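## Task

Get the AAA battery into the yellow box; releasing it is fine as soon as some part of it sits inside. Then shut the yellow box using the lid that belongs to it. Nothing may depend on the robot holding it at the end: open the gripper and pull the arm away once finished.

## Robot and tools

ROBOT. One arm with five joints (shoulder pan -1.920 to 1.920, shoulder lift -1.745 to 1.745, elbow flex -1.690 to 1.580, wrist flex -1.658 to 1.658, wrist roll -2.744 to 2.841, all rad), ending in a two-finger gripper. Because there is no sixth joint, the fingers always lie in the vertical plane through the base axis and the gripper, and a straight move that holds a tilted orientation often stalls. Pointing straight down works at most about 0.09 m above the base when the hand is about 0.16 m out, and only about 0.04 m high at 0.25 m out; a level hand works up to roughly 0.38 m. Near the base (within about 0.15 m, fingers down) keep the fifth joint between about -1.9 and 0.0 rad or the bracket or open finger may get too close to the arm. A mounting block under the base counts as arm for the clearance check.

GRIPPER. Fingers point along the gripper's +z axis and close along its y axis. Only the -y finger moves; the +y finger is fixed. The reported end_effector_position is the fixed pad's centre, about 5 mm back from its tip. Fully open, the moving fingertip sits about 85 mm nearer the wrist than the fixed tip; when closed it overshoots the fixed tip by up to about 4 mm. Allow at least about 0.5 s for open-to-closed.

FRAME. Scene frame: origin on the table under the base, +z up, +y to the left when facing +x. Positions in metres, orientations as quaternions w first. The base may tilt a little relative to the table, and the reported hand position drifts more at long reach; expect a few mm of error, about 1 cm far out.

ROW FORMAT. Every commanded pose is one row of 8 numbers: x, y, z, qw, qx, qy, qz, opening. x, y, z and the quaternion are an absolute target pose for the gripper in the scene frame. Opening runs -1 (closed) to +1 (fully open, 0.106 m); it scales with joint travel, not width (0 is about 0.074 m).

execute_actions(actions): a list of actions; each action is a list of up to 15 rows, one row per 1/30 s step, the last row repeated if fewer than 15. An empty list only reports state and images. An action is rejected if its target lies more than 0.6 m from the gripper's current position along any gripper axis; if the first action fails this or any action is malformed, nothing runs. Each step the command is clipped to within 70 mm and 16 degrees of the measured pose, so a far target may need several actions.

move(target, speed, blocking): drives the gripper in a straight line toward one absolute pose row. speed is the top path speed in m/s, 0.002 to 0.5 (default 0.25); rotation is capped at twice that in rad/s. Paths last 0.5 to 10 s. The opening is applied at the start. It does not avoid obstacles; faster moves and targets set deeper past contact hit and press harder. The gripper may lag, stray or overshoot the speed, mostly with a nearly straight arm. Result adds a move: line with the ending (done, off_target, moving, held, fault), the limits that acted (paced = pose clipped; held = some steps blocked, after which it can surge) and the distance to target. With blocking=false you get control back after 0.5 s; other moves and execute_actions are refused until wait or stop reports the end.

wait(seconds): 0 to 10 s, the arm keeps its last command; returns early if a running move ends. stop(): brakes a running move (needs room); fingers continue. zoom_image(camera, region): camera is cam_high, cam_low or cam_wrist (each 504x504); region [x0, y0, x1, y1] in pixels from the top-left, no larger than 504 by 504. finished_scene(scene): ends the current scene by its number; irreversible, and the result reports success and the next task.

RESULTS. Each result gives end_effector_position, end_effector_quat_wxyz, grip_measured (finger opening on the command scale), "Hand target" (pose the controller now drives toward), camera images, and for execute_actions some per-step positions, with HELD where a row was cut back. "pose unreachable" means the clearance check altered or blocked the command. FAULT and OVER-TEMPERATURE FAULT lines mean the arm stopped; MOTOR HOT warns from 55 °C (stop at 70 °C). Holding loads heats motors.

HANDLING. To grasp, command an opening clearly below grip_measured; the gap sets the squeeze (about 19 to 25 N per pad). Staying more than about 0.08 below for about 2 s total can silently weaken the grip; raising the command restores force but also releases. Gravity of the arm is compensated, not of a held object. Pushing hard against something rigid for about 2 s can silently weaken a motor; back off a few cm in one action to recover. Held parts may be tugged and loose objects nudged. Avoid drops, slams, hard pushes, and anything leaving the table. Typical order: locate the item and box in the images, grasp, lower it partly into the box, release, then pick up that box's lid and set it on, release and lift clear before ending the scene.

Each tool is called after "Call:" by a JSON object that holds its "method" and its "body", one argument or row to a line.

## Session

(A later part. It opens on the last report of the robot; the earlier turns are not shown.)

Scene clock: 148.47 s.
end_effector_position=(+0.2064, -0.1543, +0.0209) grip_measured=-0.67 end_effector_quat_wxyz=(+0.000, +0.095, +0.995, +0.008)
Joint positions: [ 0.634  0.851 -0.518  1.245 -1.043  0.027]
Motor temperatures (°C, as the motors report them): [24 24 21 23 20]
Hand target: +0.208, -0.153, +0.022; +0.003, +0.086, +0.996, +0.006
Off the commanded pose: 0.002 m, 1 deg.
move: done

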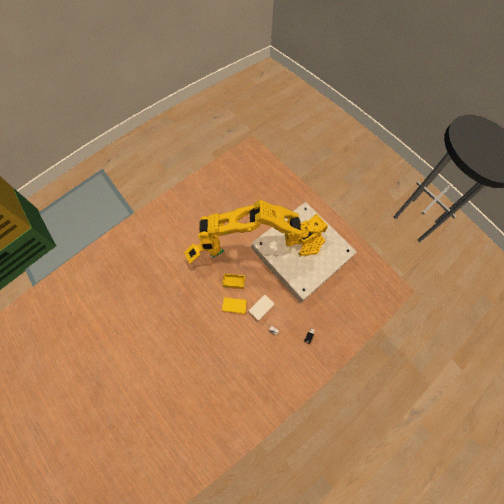

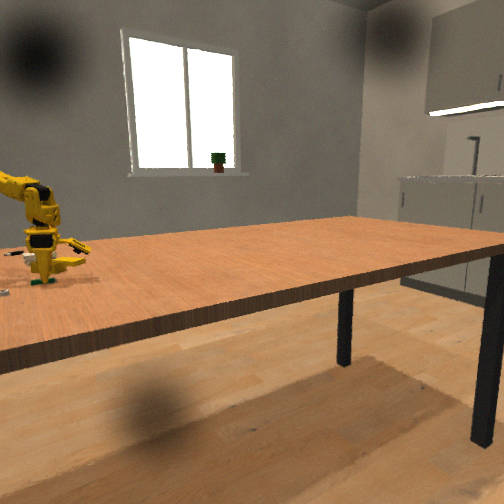

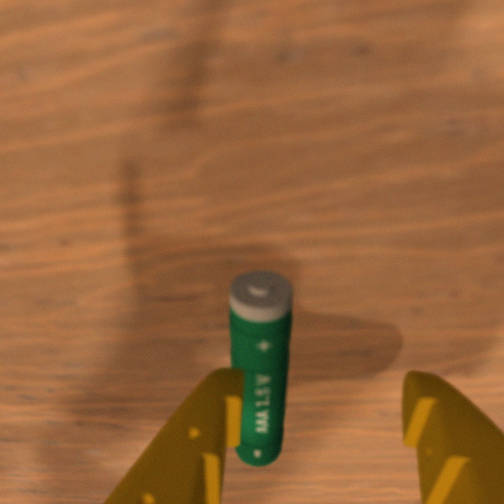

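Shift left about 5 mm, then descend.

Call:
{"method": "execute_actions", "body": {
  "actions": [
    [[0.208,-0.147,0.021,0,0.087,0.996,0,-0.68]],
    [[0.208,-0.147,0.014,0,0.087,0.996,0,-0.68]],
    [[0.208,-0.147,0.007,0,0.087,0.996,0,-0.68]],
    [[0.208,-0.147,0.006,0,0.087,0.996,0,-0.68]]
  ]
}}

Scene clock: 155.00 s.
end_effector_position=(+0.2108, -0.1521, +0.0135) grip_measured=-0.67 end_effector_quat_wxyz=(+0.015, +0.087, +0.996, -0.001)
Joint positions: [ 0.617  0.841 -0.441  1.144 -1.044  0.027]
Motor temperatures (°C, as the motors report them): [24 25 21 23 20]
Hand target: +0.208, -0.147, +0.006; +0.003, +0.087, +0.996, +0.006
Off the commanded pose: 0.009 m, 2 deg.
Step readings (end_effector_position; steps 1 to 15: 1st action; 16 to 30: 2nd action; 31 to 45: 3rd action; 46 to 60: 4th action):
0: (+0.2064, -0.1543, +0.0209)
1: (+0.2062, -0.1541, +0.0207)
2: (+0.2064, -0.1533, +0.0207)
4: (+0.2060, -0.1504, +0.0202)
8: (+0.2057, -0.1482, +0.0193)
15: (+0.2064, -0.1488, +0.0199)
16: (+0.2064, -0.1488, +0.0199)
17: (+0.2065, -0.1488, +0.0193)
19: (+0.2081, -0.1501, +0.0189)
23: (+0.2093, -0.1510, +0.0189)
30: (+0.2095, -0.1511, +0.0189)
31: (+0.2095, -0.1511, +0.0189)
32: (+0.2094, -0.1510, +0.0179)
34: (+0.2104, -0.1517, +0.0160)
38: (+0.2106, -0.1519, +0.0146)
45: (+0.2106, -0.1519, +0.0142)
46: (+0.2106, -0.1519, +0.0142)
47: (+0.2108, -0.1520, +0.0142)
49: (+0.2108, -0.1521, +0.0139)
53: (+0.2108, -0.1521, +0.0135)
60: end_effector_position above

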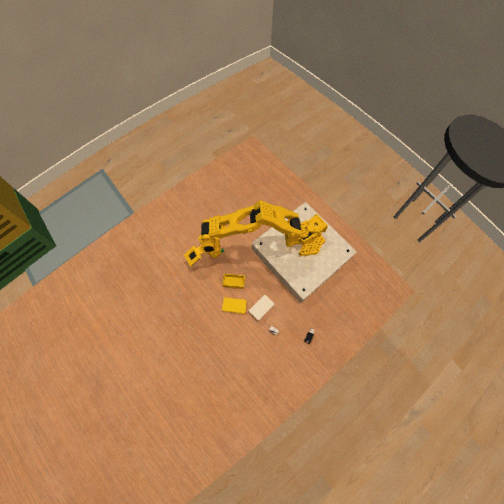

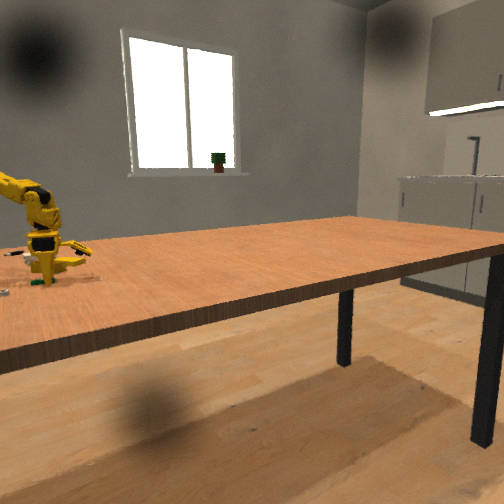

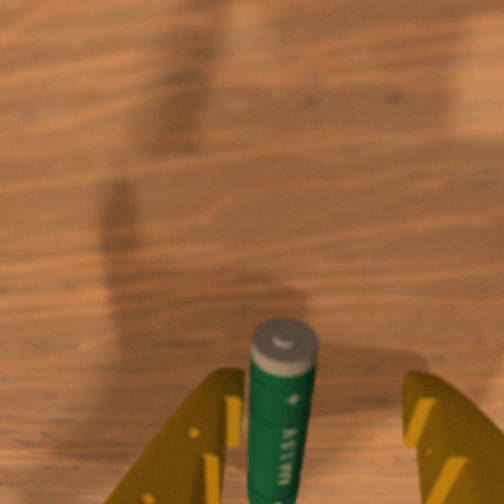

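Call:
{"method": "move", "body": {
  "target": [0.196,-0.146,0.008,0,0.087,0.996,0,-0.68],
  "speed": 0.02
}}

Scene clock: 159.20 s.
end_effector_position=(+0.2017, -0.1465, +0.0124) grip_measured=-0.67 end_effector_quat_wxyz=(+0.013, +0.087, +0.996, +0.000)
Joint positions: [ 0.622  0.75  -0.27   1.069 -1.038  0.027]
Motor temperatures (°C, as the motors report them): [24 25 21 23 20]
Hand target: +0.196, -0.146, +0.008; +0.004, +0.088, +0.996, +0.006
Off the commanded pose: 0.007 m, 1 deg.
move: done

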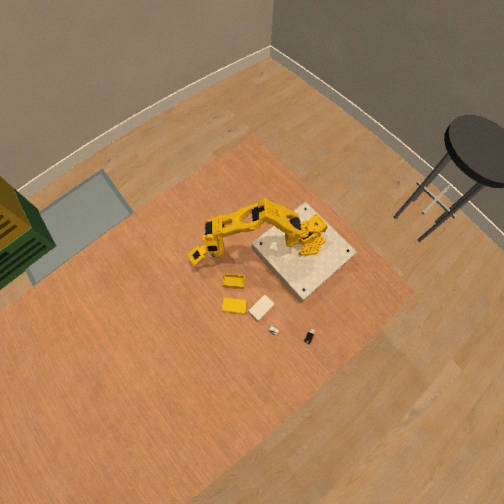

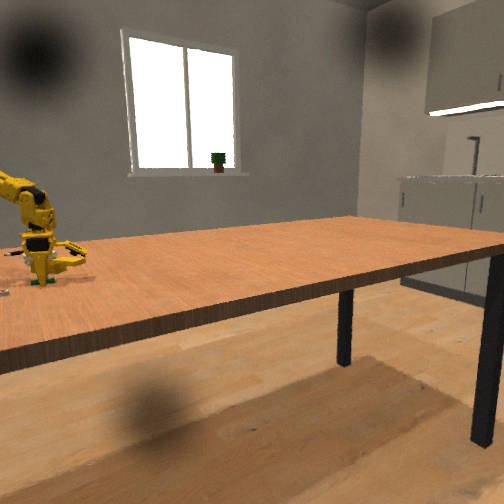

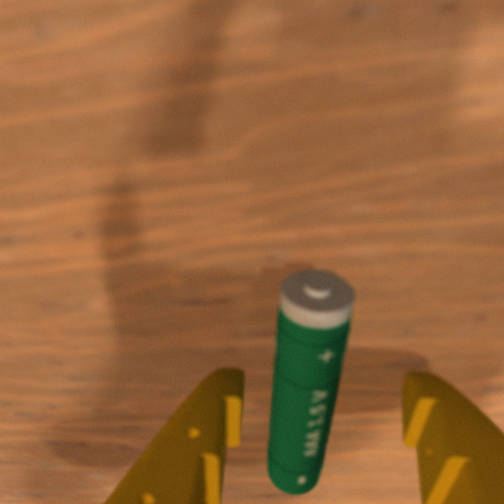

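Call:
{"method": "execute_actions", "body": {
  "actions": [
    [[0.199,-0.15,0.011,0,0.087,0.996,0,-0.85]],
    [[0.199,-0.15,0.011,0,0.087,0.996,0,-0.95]],
    [[0.199,-0.15,0.011,0,0.087,0.996,0,-0.95]]
  ]
}}

Call:
{"method": "move", "body": {
  "target": [0.2,-0.15,0.055,0,0.087,0.996,0,-0.95],
  "speed": 0.06
}}

Scene clock: 167.43 s.
end_effector_position=(+0.2032, -0.1502, +0.0150) grip_measured=-0.89 end_effector_quat_wxyz=(+0.015, +0.087, +0.996, -0.001)
Joint positions: [ 0.629  0.764 -0.316  1.096 -1.03   0.01 ]
Motor temperatures (°C, as the motors report them): [24 25 21 23 20]
Hand target: +0.199, -0.150, +0.011; +0.004, +0.087, +0.996, +0.006
Off the commanded pose: 0.006 m, 2 deg.
Step readings (end_effector_position; steps 1 to 15: 1st action; 16 to 30: 2nd action; 31 to 45: 3rd action):
0: (+0.2014, -0.1463, +0.0123)
1: (+0.2014, -0.1463, +0.0123)
2: (+0.2015, -0.1469, +0.0126)
4: (+0.2021, -0.1488, +0.0137)
8: (+0.2031, -0.1501, +0.0150)
15: (+0.2031, -0.1501, +0.0148)
16: (+0.2031, -0.1501, +0.0148)
17: (+0.2031, -0.1501, +0.0148)
19: (+0.2032, -0.1502, +0.0150)
23: (+0.2032, -0.1502, +0.0150)
30: (+0.2032, -0.1502, +0.0150)
31: (+0.2032, -0.1502, +0.0150)
32: (+0.2032, -0.1502, +0.0150)
34: (+0.2032, -0.1502, +0.0150)
38: (+0.2032, -0.1502, +0.0150)
45: end_effector_position above

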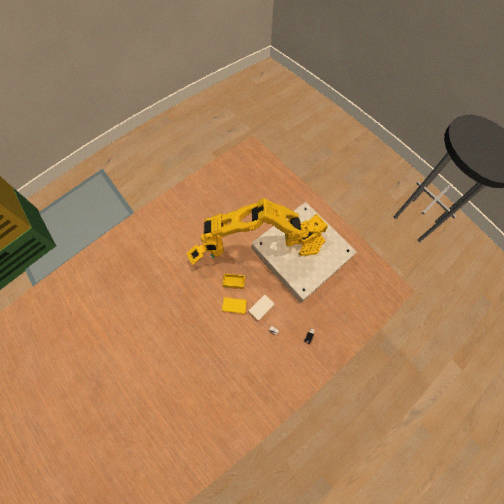

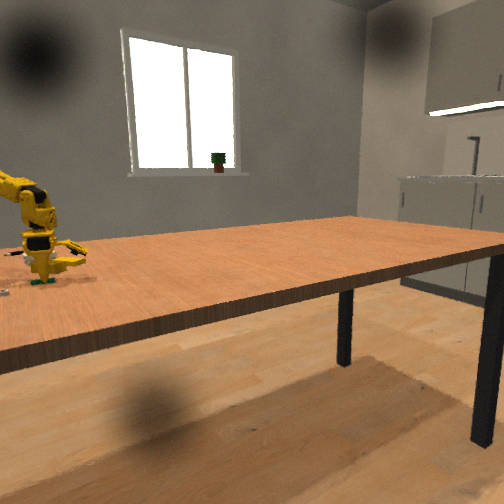

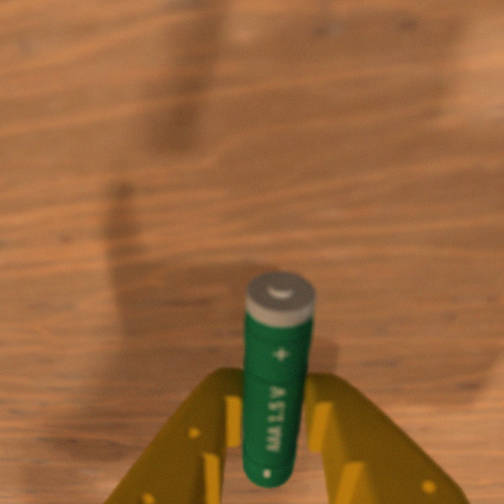

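Scene clock: 168.43 s.
end_effector_position=(+0.1990, -0.1475, +0.0507) grip_measured=-0.89 end_effector_quat_wxyz=(-0.001, +0.086, +0.996, +0.009)
Joint positions: [ 0.629  0.657 -0.406  1.331 -1.03   0.01 ]
Motor temperatures (°C, as the motors report them): [24 25 21 23 20]
Hand target: +0.199, -0.149, +0.055; +0.004, +0.087, +0.996, +0.006
Off the commanded pose: 0.005 m, 1 deg.
move: done

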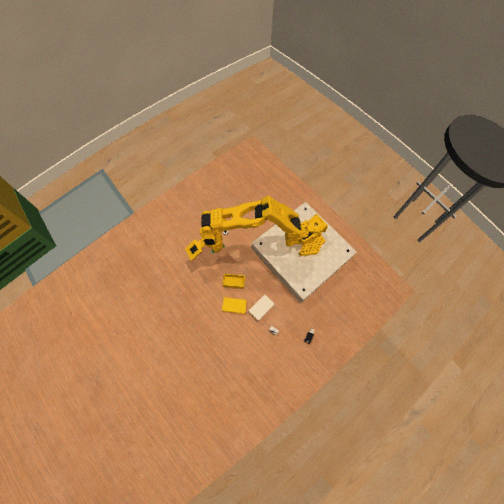

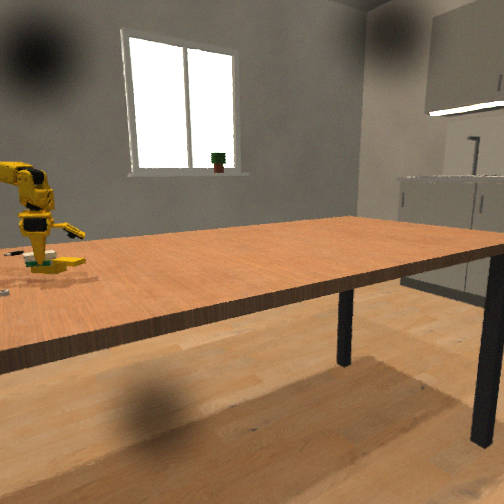

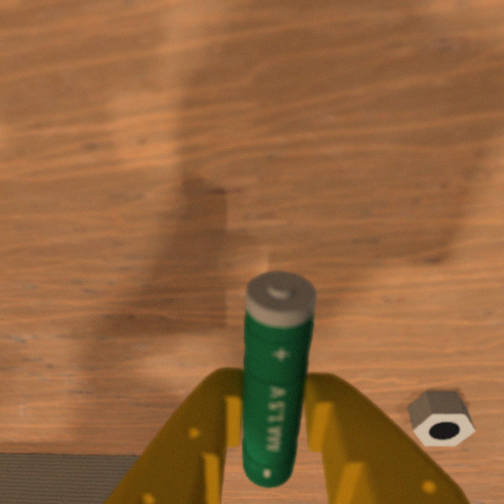

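Call:
{"method": "move", "body": {
  "target": [0.238,-0.05,0.05,0,0.415,0.91,0,-0.95],
  "speed": 0.1
}}

Scene clock: 179.33 s.
end_effector_position=(+0.2388, -0.0511, +0.0498) grip_measured=-0.89 end_effector_quat_wxyz=(-0.005, +0.414, +0.910, +0.006)
Joint positions: [ 0.201  0.546 -0.205  1.242 -2.14   0.01 ]
Motor temperatures (°C, as the motors report them): [24 25 21 23 20]
Hand target: +0.241, -0.049, +0.050; +0.000, +0.415, +0.910, +0.007
Off the commanded pose: 0.001 m, 1 deg.
move: done

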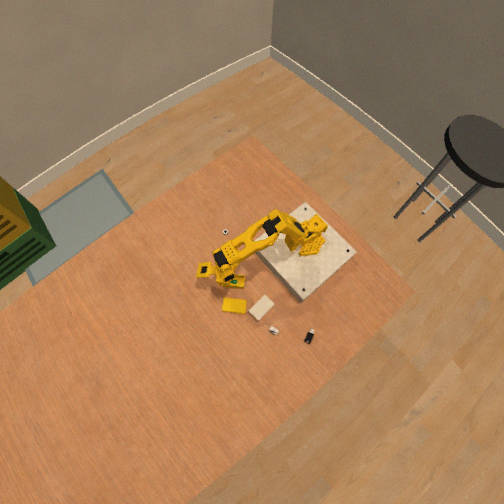

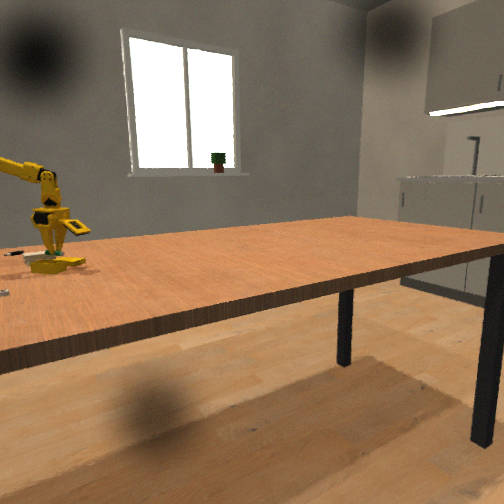

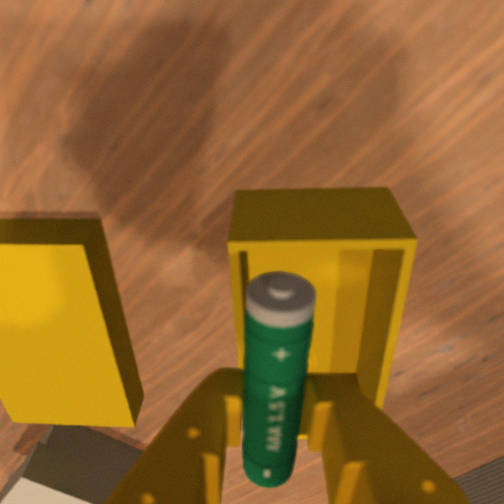

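Call:
{"method": "move", "body": {
  "target": [0.229,-0.049,0.036,0,0.415,0.91,0,-0.95],
  "speed": 0.03
}}

Call:
{"method": "zoom_image", "body": {
  "camera": "cam_low",
  "region": [0, 220, 100, 300]
}}

Scene clock: 193.53 s.
end_effector_position=(+0.2291, -0.0486, +0.0348) grip_measured=-0.89 end_effector_quat_wxyz=(-0.007, +0.415, +0.910, +0.005)
Joint positions: [ 0.201  0.515 -0.036  1.109 -2.141  0.01 ]
Motor temperatures (°C, as the motors report them): [24 25 21 23 20]
Hand target: +0.229, -0.049, +0.036; -0.002, +0.415, +0.910, +0.006
Off the commanded pose: 0.001 m, 1 deg.
move: done

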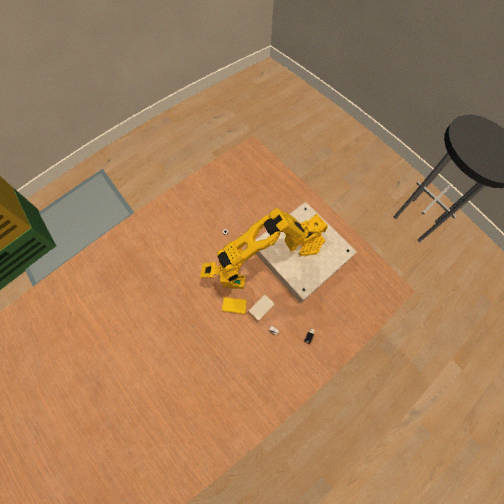

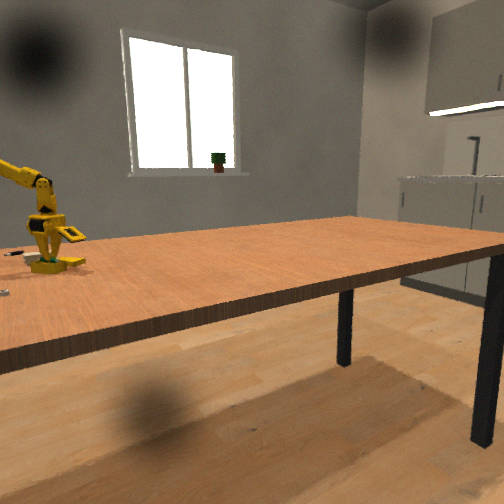

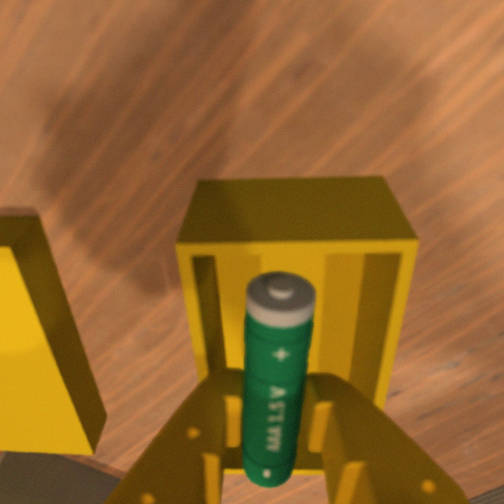

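Region (0, 220, 100, 300) of cam_low's 504x504 image, scaled by 5.040, with more detail than that image has; it fills the top 403 rows of this view, and the rest is white.

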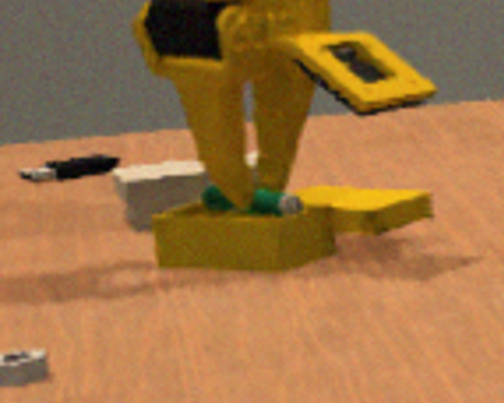

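Call:
{"method": "move", "body": {
  "target": [0.226,-0.046,0.022,0,0.415,0.91,0,-0.95],
  "speed": 0.02
}}

Scene clock: 197.27 s.
end_effector_position=(+0.2294, -0.0485, +0.0267) grip_measured=-0.89 end_effector_quat_wxyz=(+0.007, +0.415, +0.910, +0.008)
Joint positions: [ 0.201  0.515  0.033  1.012 -2.141  0.01 ]
Motor temperatures (°C, as the motors report them): [24 25 21 23 20]
Hand target: +0.226, -0.046, +0.022; -0.002, +0.415, +0.910, +0.006
Off the commanded pose: 0.006 m, 1 deg.
move: done

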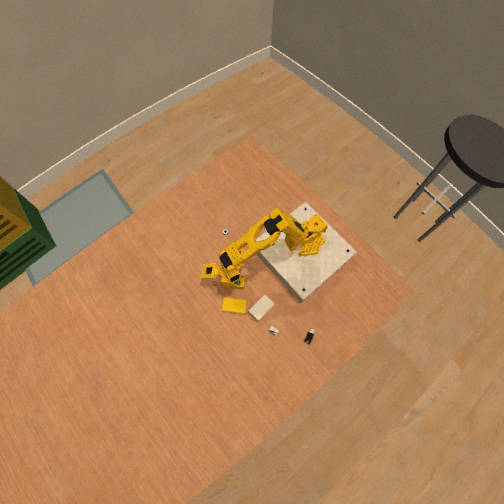

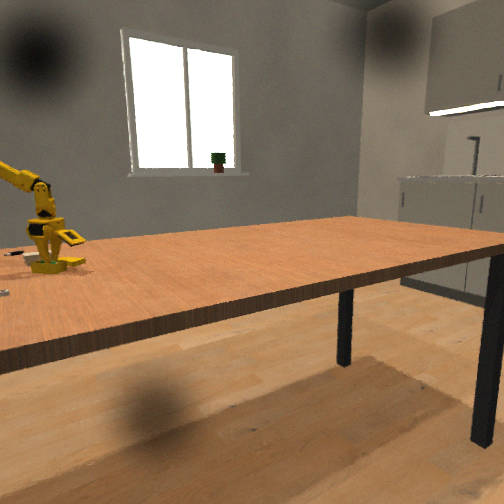

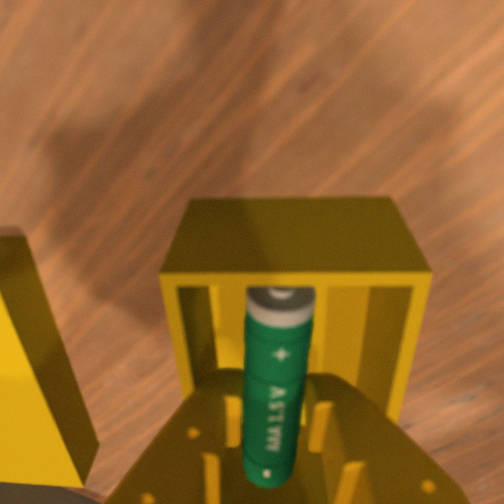

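Inside the rim; lower a bit more, release gently, lift.

Call:
{"method": "execute_actions", "body": {
  "actions": [
    [[0.222,-0.043,0.016,0,0.415,0.91,0,-0.95]],
    [[0.222,-0.043,0.014,0,0.415,0.91,0,-0.95]],
    [[0.222,-0.043,0.014,0,0.415,0.91,0,-0.8]],
    [[0.224,-0.044,0.03,0,0.415,0.91,0,-0.8]],
    [[0.226,-0.045,0.055,0,0.415,0.91,0,-0.8]]
  ]
}}

Call:
{"method": "move", "body": {
  "target": [0.282,0.019,0.055,0,0.415,0.91,0,-0.1],
  "speed": 0.12
}}

Scene clock: 205.03 s.
end_effector_position=(+0.2242, -0.0462, +0.0519) grip_measured=-0.81 end_effector_quat_wxyz=(-0.005, +0.415, +0.910, +0.006)
Joint positions: [ 0.195  0.405  0.004  1.175 -2.147  0.016]
Motor temperatures (°C, as the motors report them): [24 25 21 23 20]
Hand target: +0.226, -0.045, +0.055; -0.001, +0.415, +0.910, +0.006
Off the commanded pose: 0.004 m, 1 deg.
Step readings (end_effector_position; steps 1 to 15: 1st action; 16 to 30: 2nd action; 31 to 45: 3rd action; 46 to 60: 4th action; 61 to 75: 5th action):
0: (+0.2296, -0.0486, +0.0267)
1: (+0.2293, -0.0485, +0.0265)
2: (+0.2285, -0.0479, +0.0254)
4: (+0.2258, -0.0465, +0.0219)
8: (+0.2256, -0.0465, +0.0214)
15: (+0.2258, -0.0465, +0.0215)
16: (+0.2260, -0.0466, +0.0215)
17: (+0.2259, -0.0465, +0.0213)
19: (+0.2260, -0.0466, +0.0212)
23: (+0.2260, -0.0466, +0.0212)
30: (+0.2260, -0.0466, +0.0212)
31: (+0.2260, -0.0466, +0.0212)
32: (+0.2261, -0.0462, +0.0212)
34: (+0.2261, -0.0462, +0.0212)
38: (+0.2261, -0.0462, +0.0212)
45: (+0.2261, -0.0462, +0.0212)
46: (+0.2261, -0.0462, +0.0212)
47: (+0.2268, -0.0464, +0.0223)
49: (+0.2254, -0.0461, +0.0253)
53: (+0.2232, -0.0456, +0.0269)
60: (+0.2225, -0.0454, +0.0269)
61: (+0.2230, -0.0456, +0.0274)
62: (+0.2237, -0.0458, +0.0293)
64: (+0.2251, -0.0462, +0.0398)
68: (+0.2249, -0.0463, +0.0506)
75: end_effector_position above

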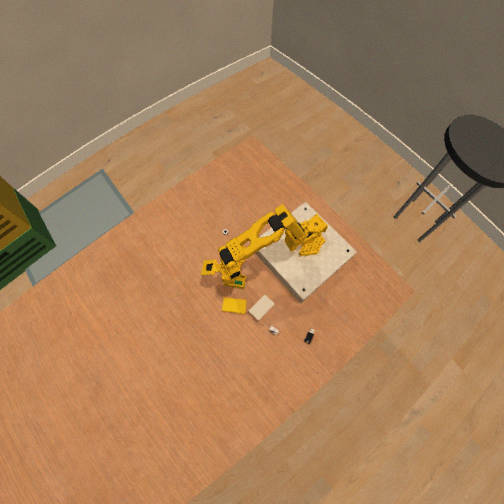

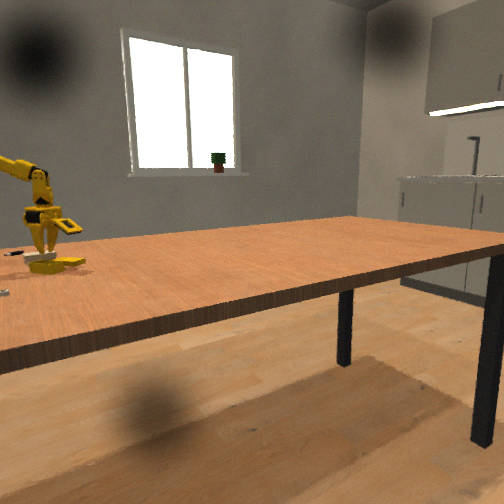

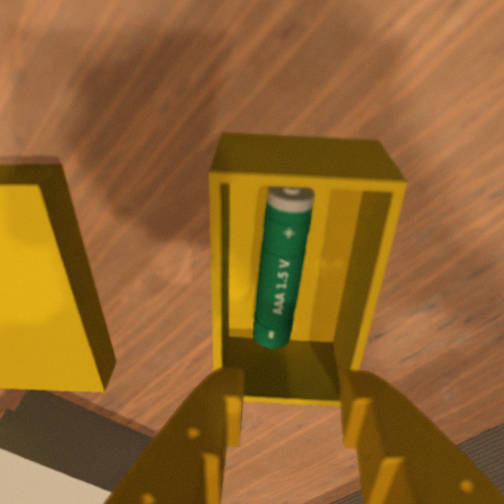

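Scene clock: 206.30 s.
end_effector_position=(+0.2857, +0.0161, +0.0593) grip_measured=-0.11 end_effector_quat_wxyz=(+0.015, +0.415, +0.910, +0.014)
Joint positions: [-0.075  1.023 -1.095  1.612 -2.417  0.067]
Motor temperatures (°C, as the motors report them): [24 25 21 23 20]
Hand target: +0.283, +0.018, +0.056; +0.005, +0.415, +0.910, +0.009
Off the commanded pose: 0.006 m, 2 deg.
move: done

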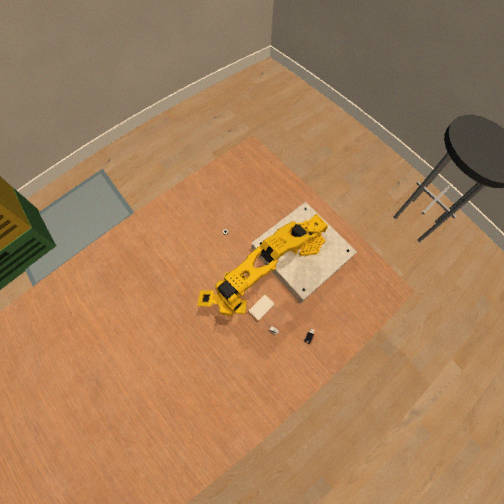

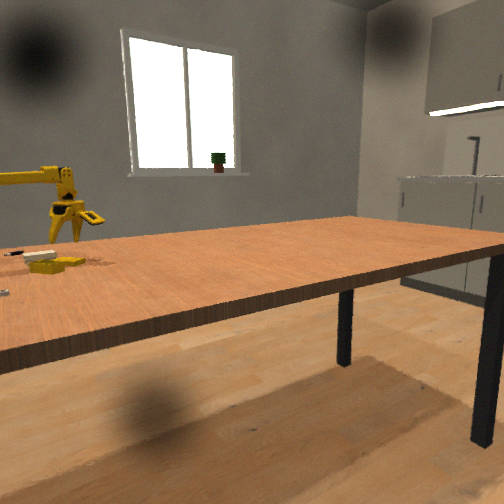

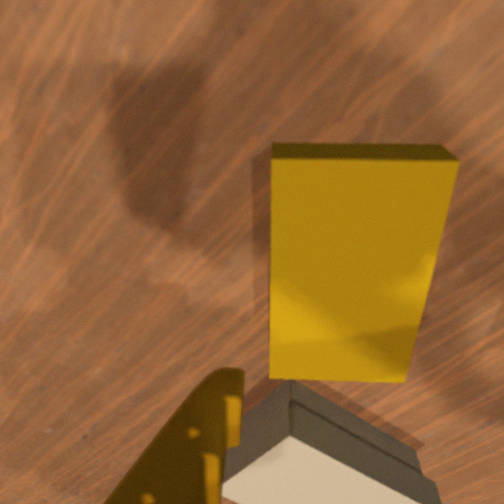

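Call:
{"method": "move", "body": {
  "target": [0.282,0.017,0.002,0,0.415,0.91,0,-0.1],
  "speed": 0.05
}}

Call:
{"method": "execute_actions", "body": {
  "actions": [
    [[0.281,0.015,0.002,0,0.415,0.91,0,-0.4]],
    [[0.281,0.015,0.002,0,0.415,0.91,0,-0.55]],
    [[0.281,0.015,0.002,0,0.415,0.91,0,-0.55]]
  ]
}}

Call:
{"method": "move", "body": {
  "target": [0.28,0.015,0.05,0,0.415,0.91,0,-0.55],
  "speed": 0.06
}}

Call:
{"method": "move", "body": {
  "target": [0.236,-0.04,0.05,0,0.415,0.91,0,-0.55],
  "speed": 0.08
}}

Scene clock: 220.43 s.
end_effector_position=(+0.2865, +0.0166, +0.0111) grip_measured=-0.11 end_effector_quat_wxyz=(+0.008, +0.415, +0.910, +0.010)
Joint positions: [-0.075  1.147 -0.966  1.374 -2.417  0.067]
Motor temperatures (°C, as the motors report them): [24 25 21 23 20]
Hand target: +0.283, +0.017, +0.002; -0.002, +0.415, +0.910, +0.005
Off the commanded pose: 0.010 m, 2 deg.
move: done

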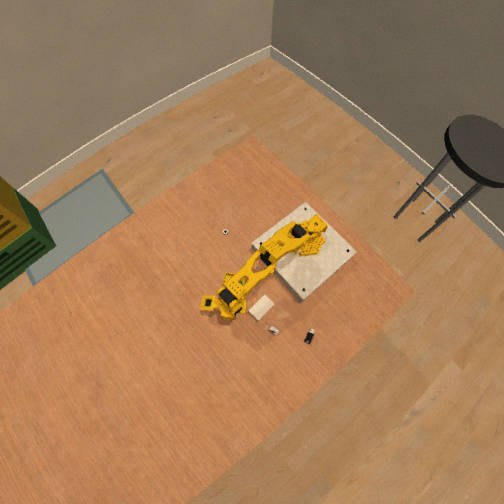

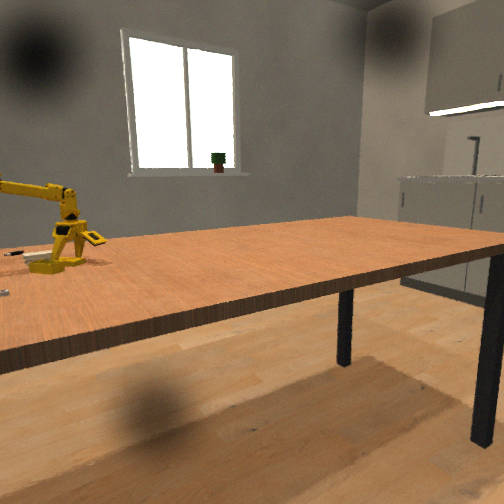

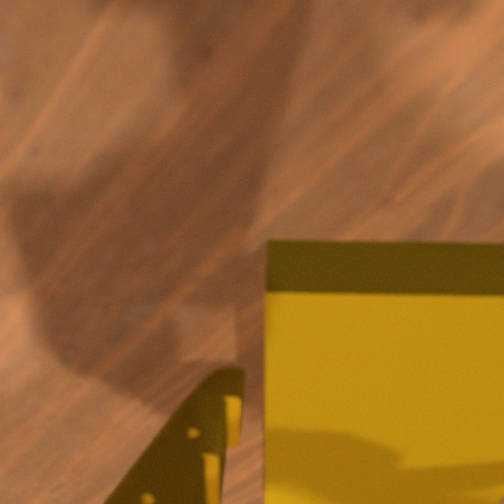

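Scene clock: 221.93 s.
end_effector_position=(+0.2867, +0.0166, +0.0113) grip_measured=-0.50 end_effector_quat_wxyz=(+0.012, +0.415, +0.910, +0.012)
Joint positions: [-0.075  1.121 -0.918  1.345 -2.417  0.04 ]
Motor temperatures (°C, as the motors report them): [24 25 21 23 20]
Hand target: +0.281, +0.015, +0.002; -0.003, +0.415, +0.910, +0.005
Off the commanded pose: 0.011 m, 2 deg.
Step readings (end_effector_position; steps 1 to 15: 1st action; 16 to 30: 2nd action; 31 to 45: 3rd action):
0: (+0.2865, +0.0166, +0.0111)
1: (+0.2868, +0.0166, +0.0113)
2: (+0.2870, +0.0166, +0.0109)
4: (+0.2870, +0.0166, +0.0110)
8: (+0.2868, +0.0166, +0.0108)
15: (+0.2869, +0.0166, +0.0108)
16: (+0.2869, +0.0166, +0.0108)
17: (+0.2869, +0.0166, +0.0108)
19: (+0.2868, +0.0166, +0.0109)
23: (+0.2867, +0.0166, +0.0113)
30: (+0.2867, +0.0166, +0.0113)
31: (+0.2867, +0.0166, +0.0113)
32: (+0.2867, +0.0166, +0.0113)
34: (+0.2867, +0.0166, +0.0113)
38: (+0.2867, +0.0166, +0.0113)
45: end_effector_position above

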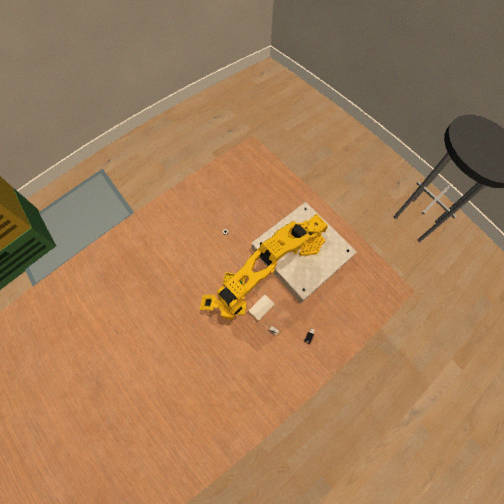

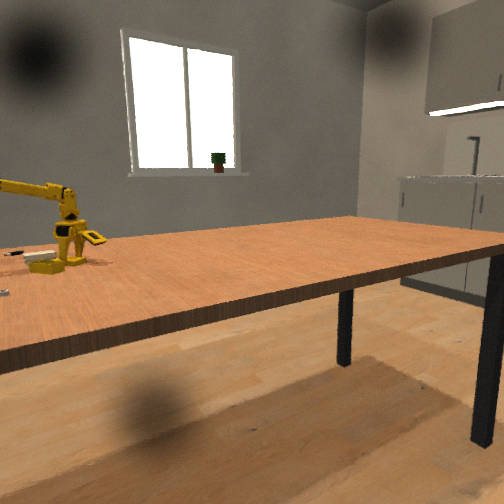

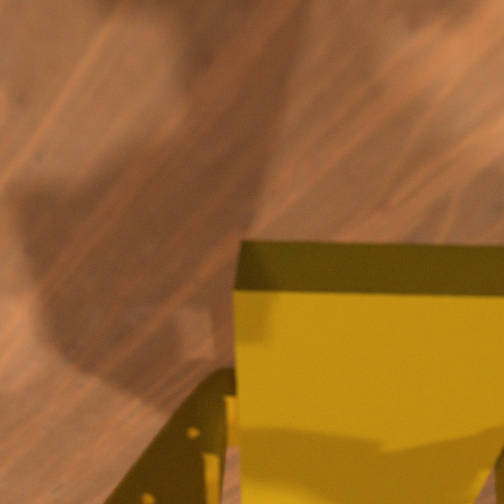

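Scene clock: 222.97 s.
end_effector_position=(+0.2784, +0.0159, +0.0459) grip_measured=-0.50 end_effector_quat_wxyz=(-0.005, +0.415, +0.910, +0.003)
Joint positions: [-0.075  1.    -0.957  1.543 -2.417  0.04 ]
Motor temperatures (°C, as the motors report them): [24 25 21 23 20]
Hand target: +0.279, +0.015, +0.050; -0.002, +0.415, +0.910, +0.005
Off the commanded pose: 0.004 m, 1 deg.
move: done

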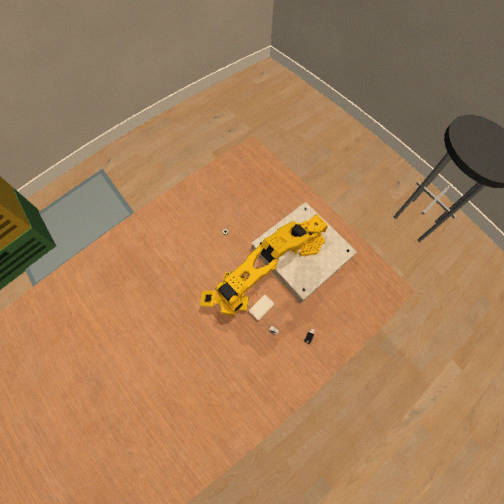

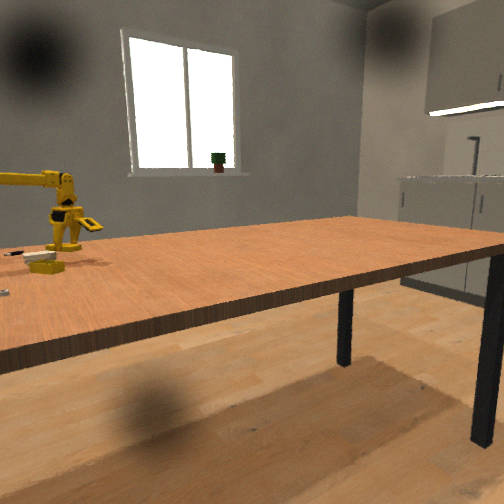

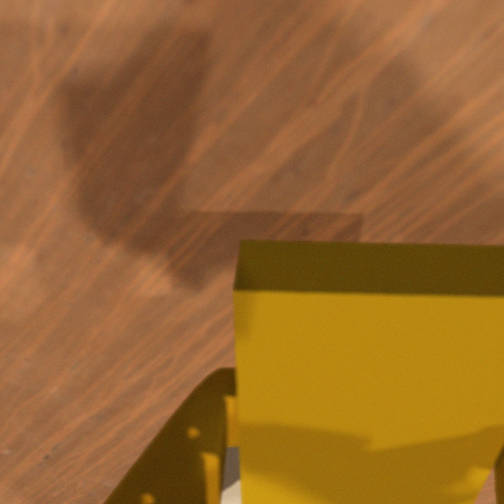

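Scene clock: 224.30 s.
end_effector_position=(+0.2348, -0.0376, +0.0486) grip_measured=-0.50 end_effector_quat_wxyz=(-0.006, +0.415, +0.910, +0.005)
Joint positions: [ 0.149  0.494 -0.11   1.202 -2.193  0.04 ]
Motor temperatures (°C, as the motors report them): [24 25 21 23 20]
Hand target: +0.234, -0.040, +0.049; -0.002, +0.415, +0.910, +0.006
Off the commanded pose: 0.003 m, 1 deg.
move: done

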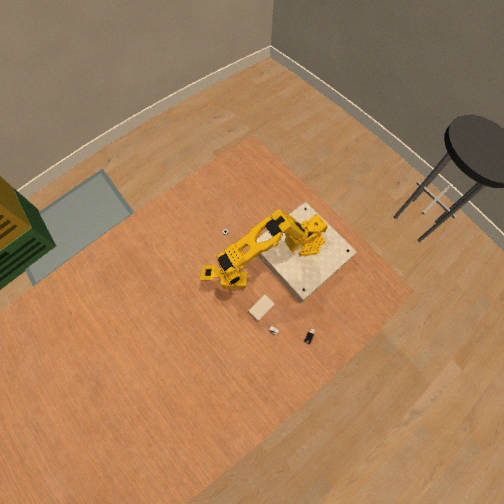

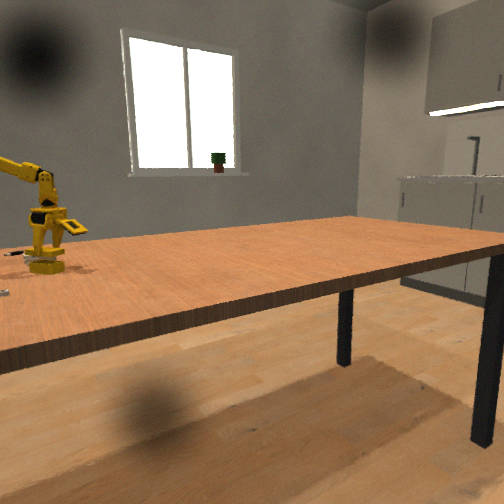

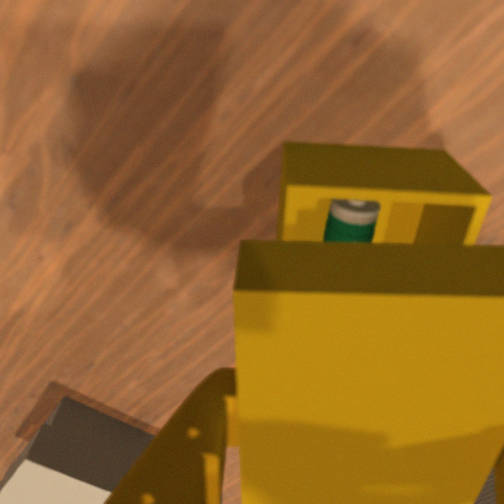

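Call:
{"method": "move", "body": {
  "target": [0.23,-0.043,0.036,0,0.415,0.91,0,-0.55],
  "speed": 0.03
}}

Call:
{"method": "zoom_image", "body": {
  "camera": "cam_low",
  "region": [0, 220, 100, 300]
}}

Scene clock: 230.70 s.
end_effector_position=(+0.2328, -0.0414, +0.0386) grip_measured=-0.50 end_effector_quat_wxyz=(+0.002, +0.415, +0.910, +0.007)
Joint positions: [ 0.168  0.494 -0.03   1.106 -2.175  0.04 ]
Motor temperatures (°C, as the motors report them): [24 25 21 23 20]
Hand target: +0.230, -0.043, +0.036; -0.001, +0.415, +0.910, +0.006
Off the commanded pose: 0.004 m, 1 deg.
move: done

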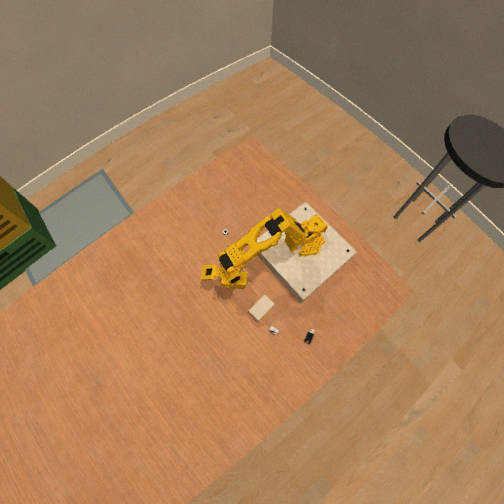

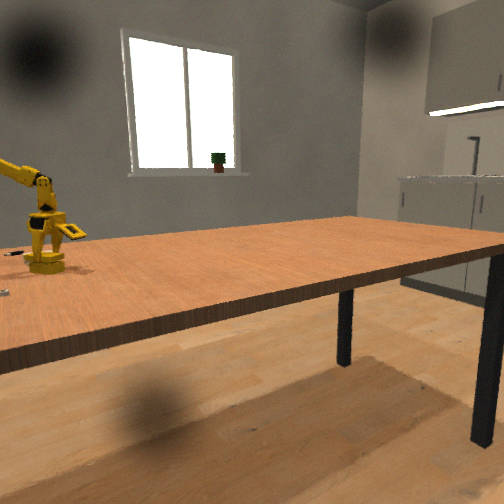

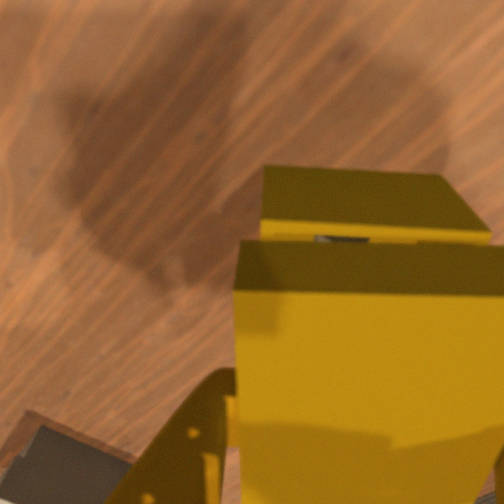

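Region (0, 220, 100, 300) of cam_low's 504x504 image, scaled by 5.040, with more detail than that image has; it fills the top 403 rows of this view, and the rest is white.

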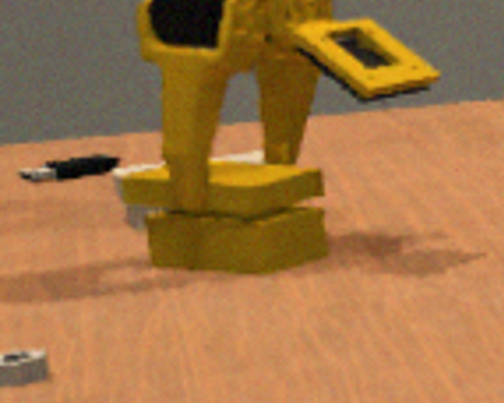

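Call:
{"method": "move", "body": {
  "target": [0.232,-0.048,0.028,0,0.415,0.91,0,-0.55],
  "speed": 0.015
}}

Call:
{"method": "zoom_image", "body": {
  "camera": "cam_low",
  "region": [0, 220, 100, 300]
}}

Scene clock: 245.33 s.
end_effector_position=(+0.2331, -0.0458, +0.0333) grip_measured=-0.50 end_effector_quat_wxyz=(+0.004, +0.414, +0.910, +0.007)
Joint positions: [ 0.186  0.52  -0.03   1.076 -2.155  0.04 ]
Motor temperatures (°C, as the motors report them): [24 25 21 23 20]
Hand target: +0.232, -0.048, +0.028; -0.001, +0.415, +0.910, +0.006
Off the commanded pose: 0.006 m, 1 deg.
move: done

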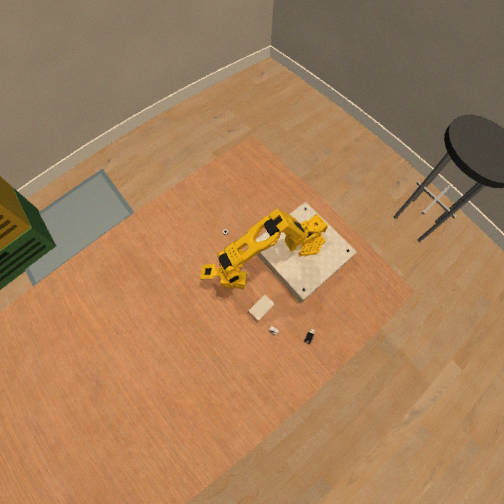

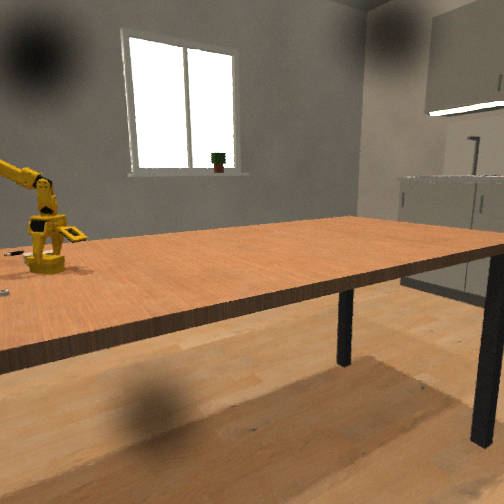

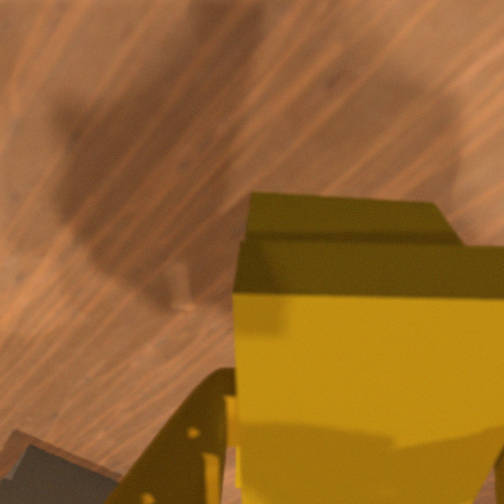

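Region (0, 220, 100, 300) of cam_low's 504x504 image, scaled by 5.040, with more detail than that image has; it fills the top 403 rows of this view, and the rest is white.

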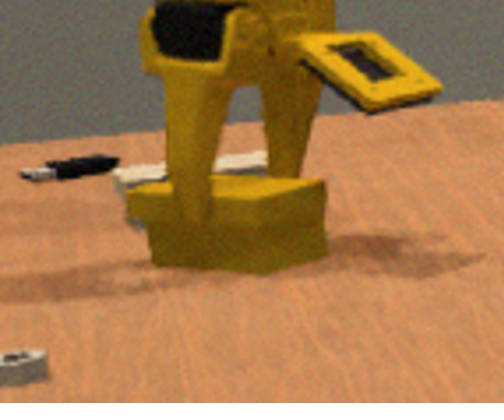

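Call:
{"method": "execute_actions", "body": {
  "actions": [
    [[0.233,-0.047,0.039,0,0.415,0.91,0,-0.55]],
    [[0.237,-0.049,0.038,0,0.415,0.91,0,-0.55]],
    [[0.237,-0.049,0.034,0,0.415,0.91,0,-0.55]]
  ]
}}

Call:
{"method": "zoom_image", "body": {
  "camera": "cam_low",
  "region": [0, 220, 100, 300]
}}

Scene clock: 254.50 s.
end_effector_position=(+0.2375, -0.0469, +0.0378) grip_measured=-0.50 end_effector_quat_wxyz=(+0.001, +0.414, +0.910, +0.007)
Joint positions: [ 0.186  0.548 -0.113  1.136 -2.155  0.04 ]
Motor temperatures (°C, as the motors report them): [24 25 21 23 20]
Hand target: +0.237, -0.049, +0.034; -0.002, +0.415, +0.910, +0.006
Off the commanded pose: 0.004 m, 1 deg.
Step readings (end_effector_position; steps 1 to 15: 1st action; 16 to 30: 2nd action; 31 to 45: 3rd action):
0: (+0.2331, -0.0458, +0.0333)
1: (+0.2334, -0.0459, +0.0335)
2: (+0.2341, -0.0460, +0.0341)
4: (+0.2333, -0.0459, +0.0353)
8: (+0.2323, -0.0457, +0.0362)
15: (+0.2323, -0.0457, +0.0364)
16: (+0.2321, -0.0456, +0.0364)
17: (+0.2330, -0.0458, +0.0371)
19: (+0.2369, -0.0467, +0.0398)
23: (+0.2397, -0.0474, +0.0416)
30: (+0.2396, -0.0474, +0.0414)
31: (+0.2396, -0.0474, +0.0414)
32: (+0.2391, -0.0472, +0.0405)
34: (+0.2381, -0.0470, +0.0388)
38: (+0.2377, -0.0469, +0.0382)
45: end_effector_position above

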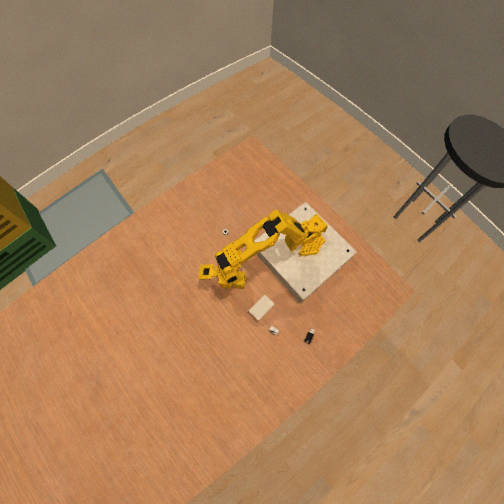

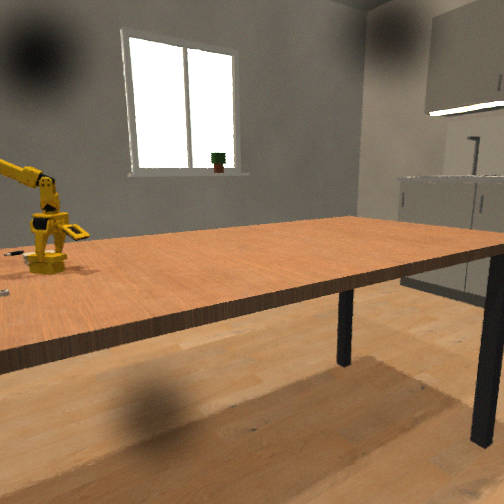

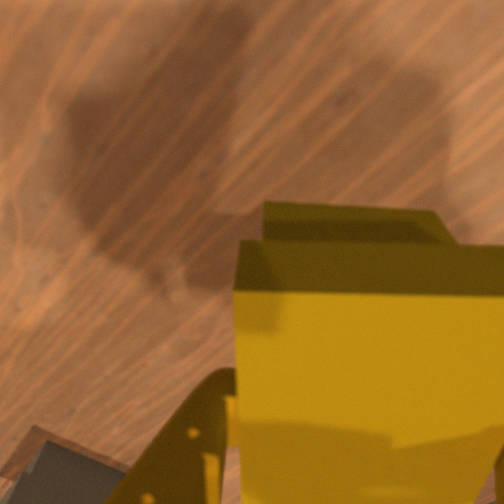

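Region (0, 220, 100, 300) of cam_low's 504x504 image, scaled by 5.040, with more detail than that image has; it fills the top 403 rows of this view, and the rest is white.

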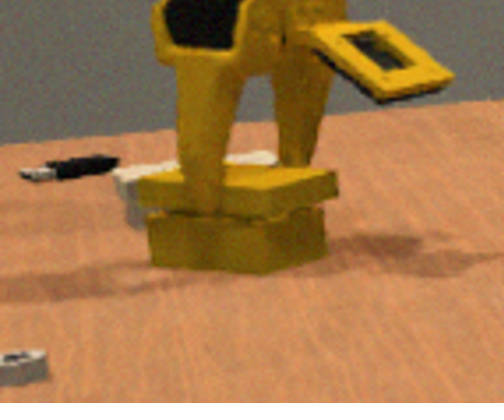

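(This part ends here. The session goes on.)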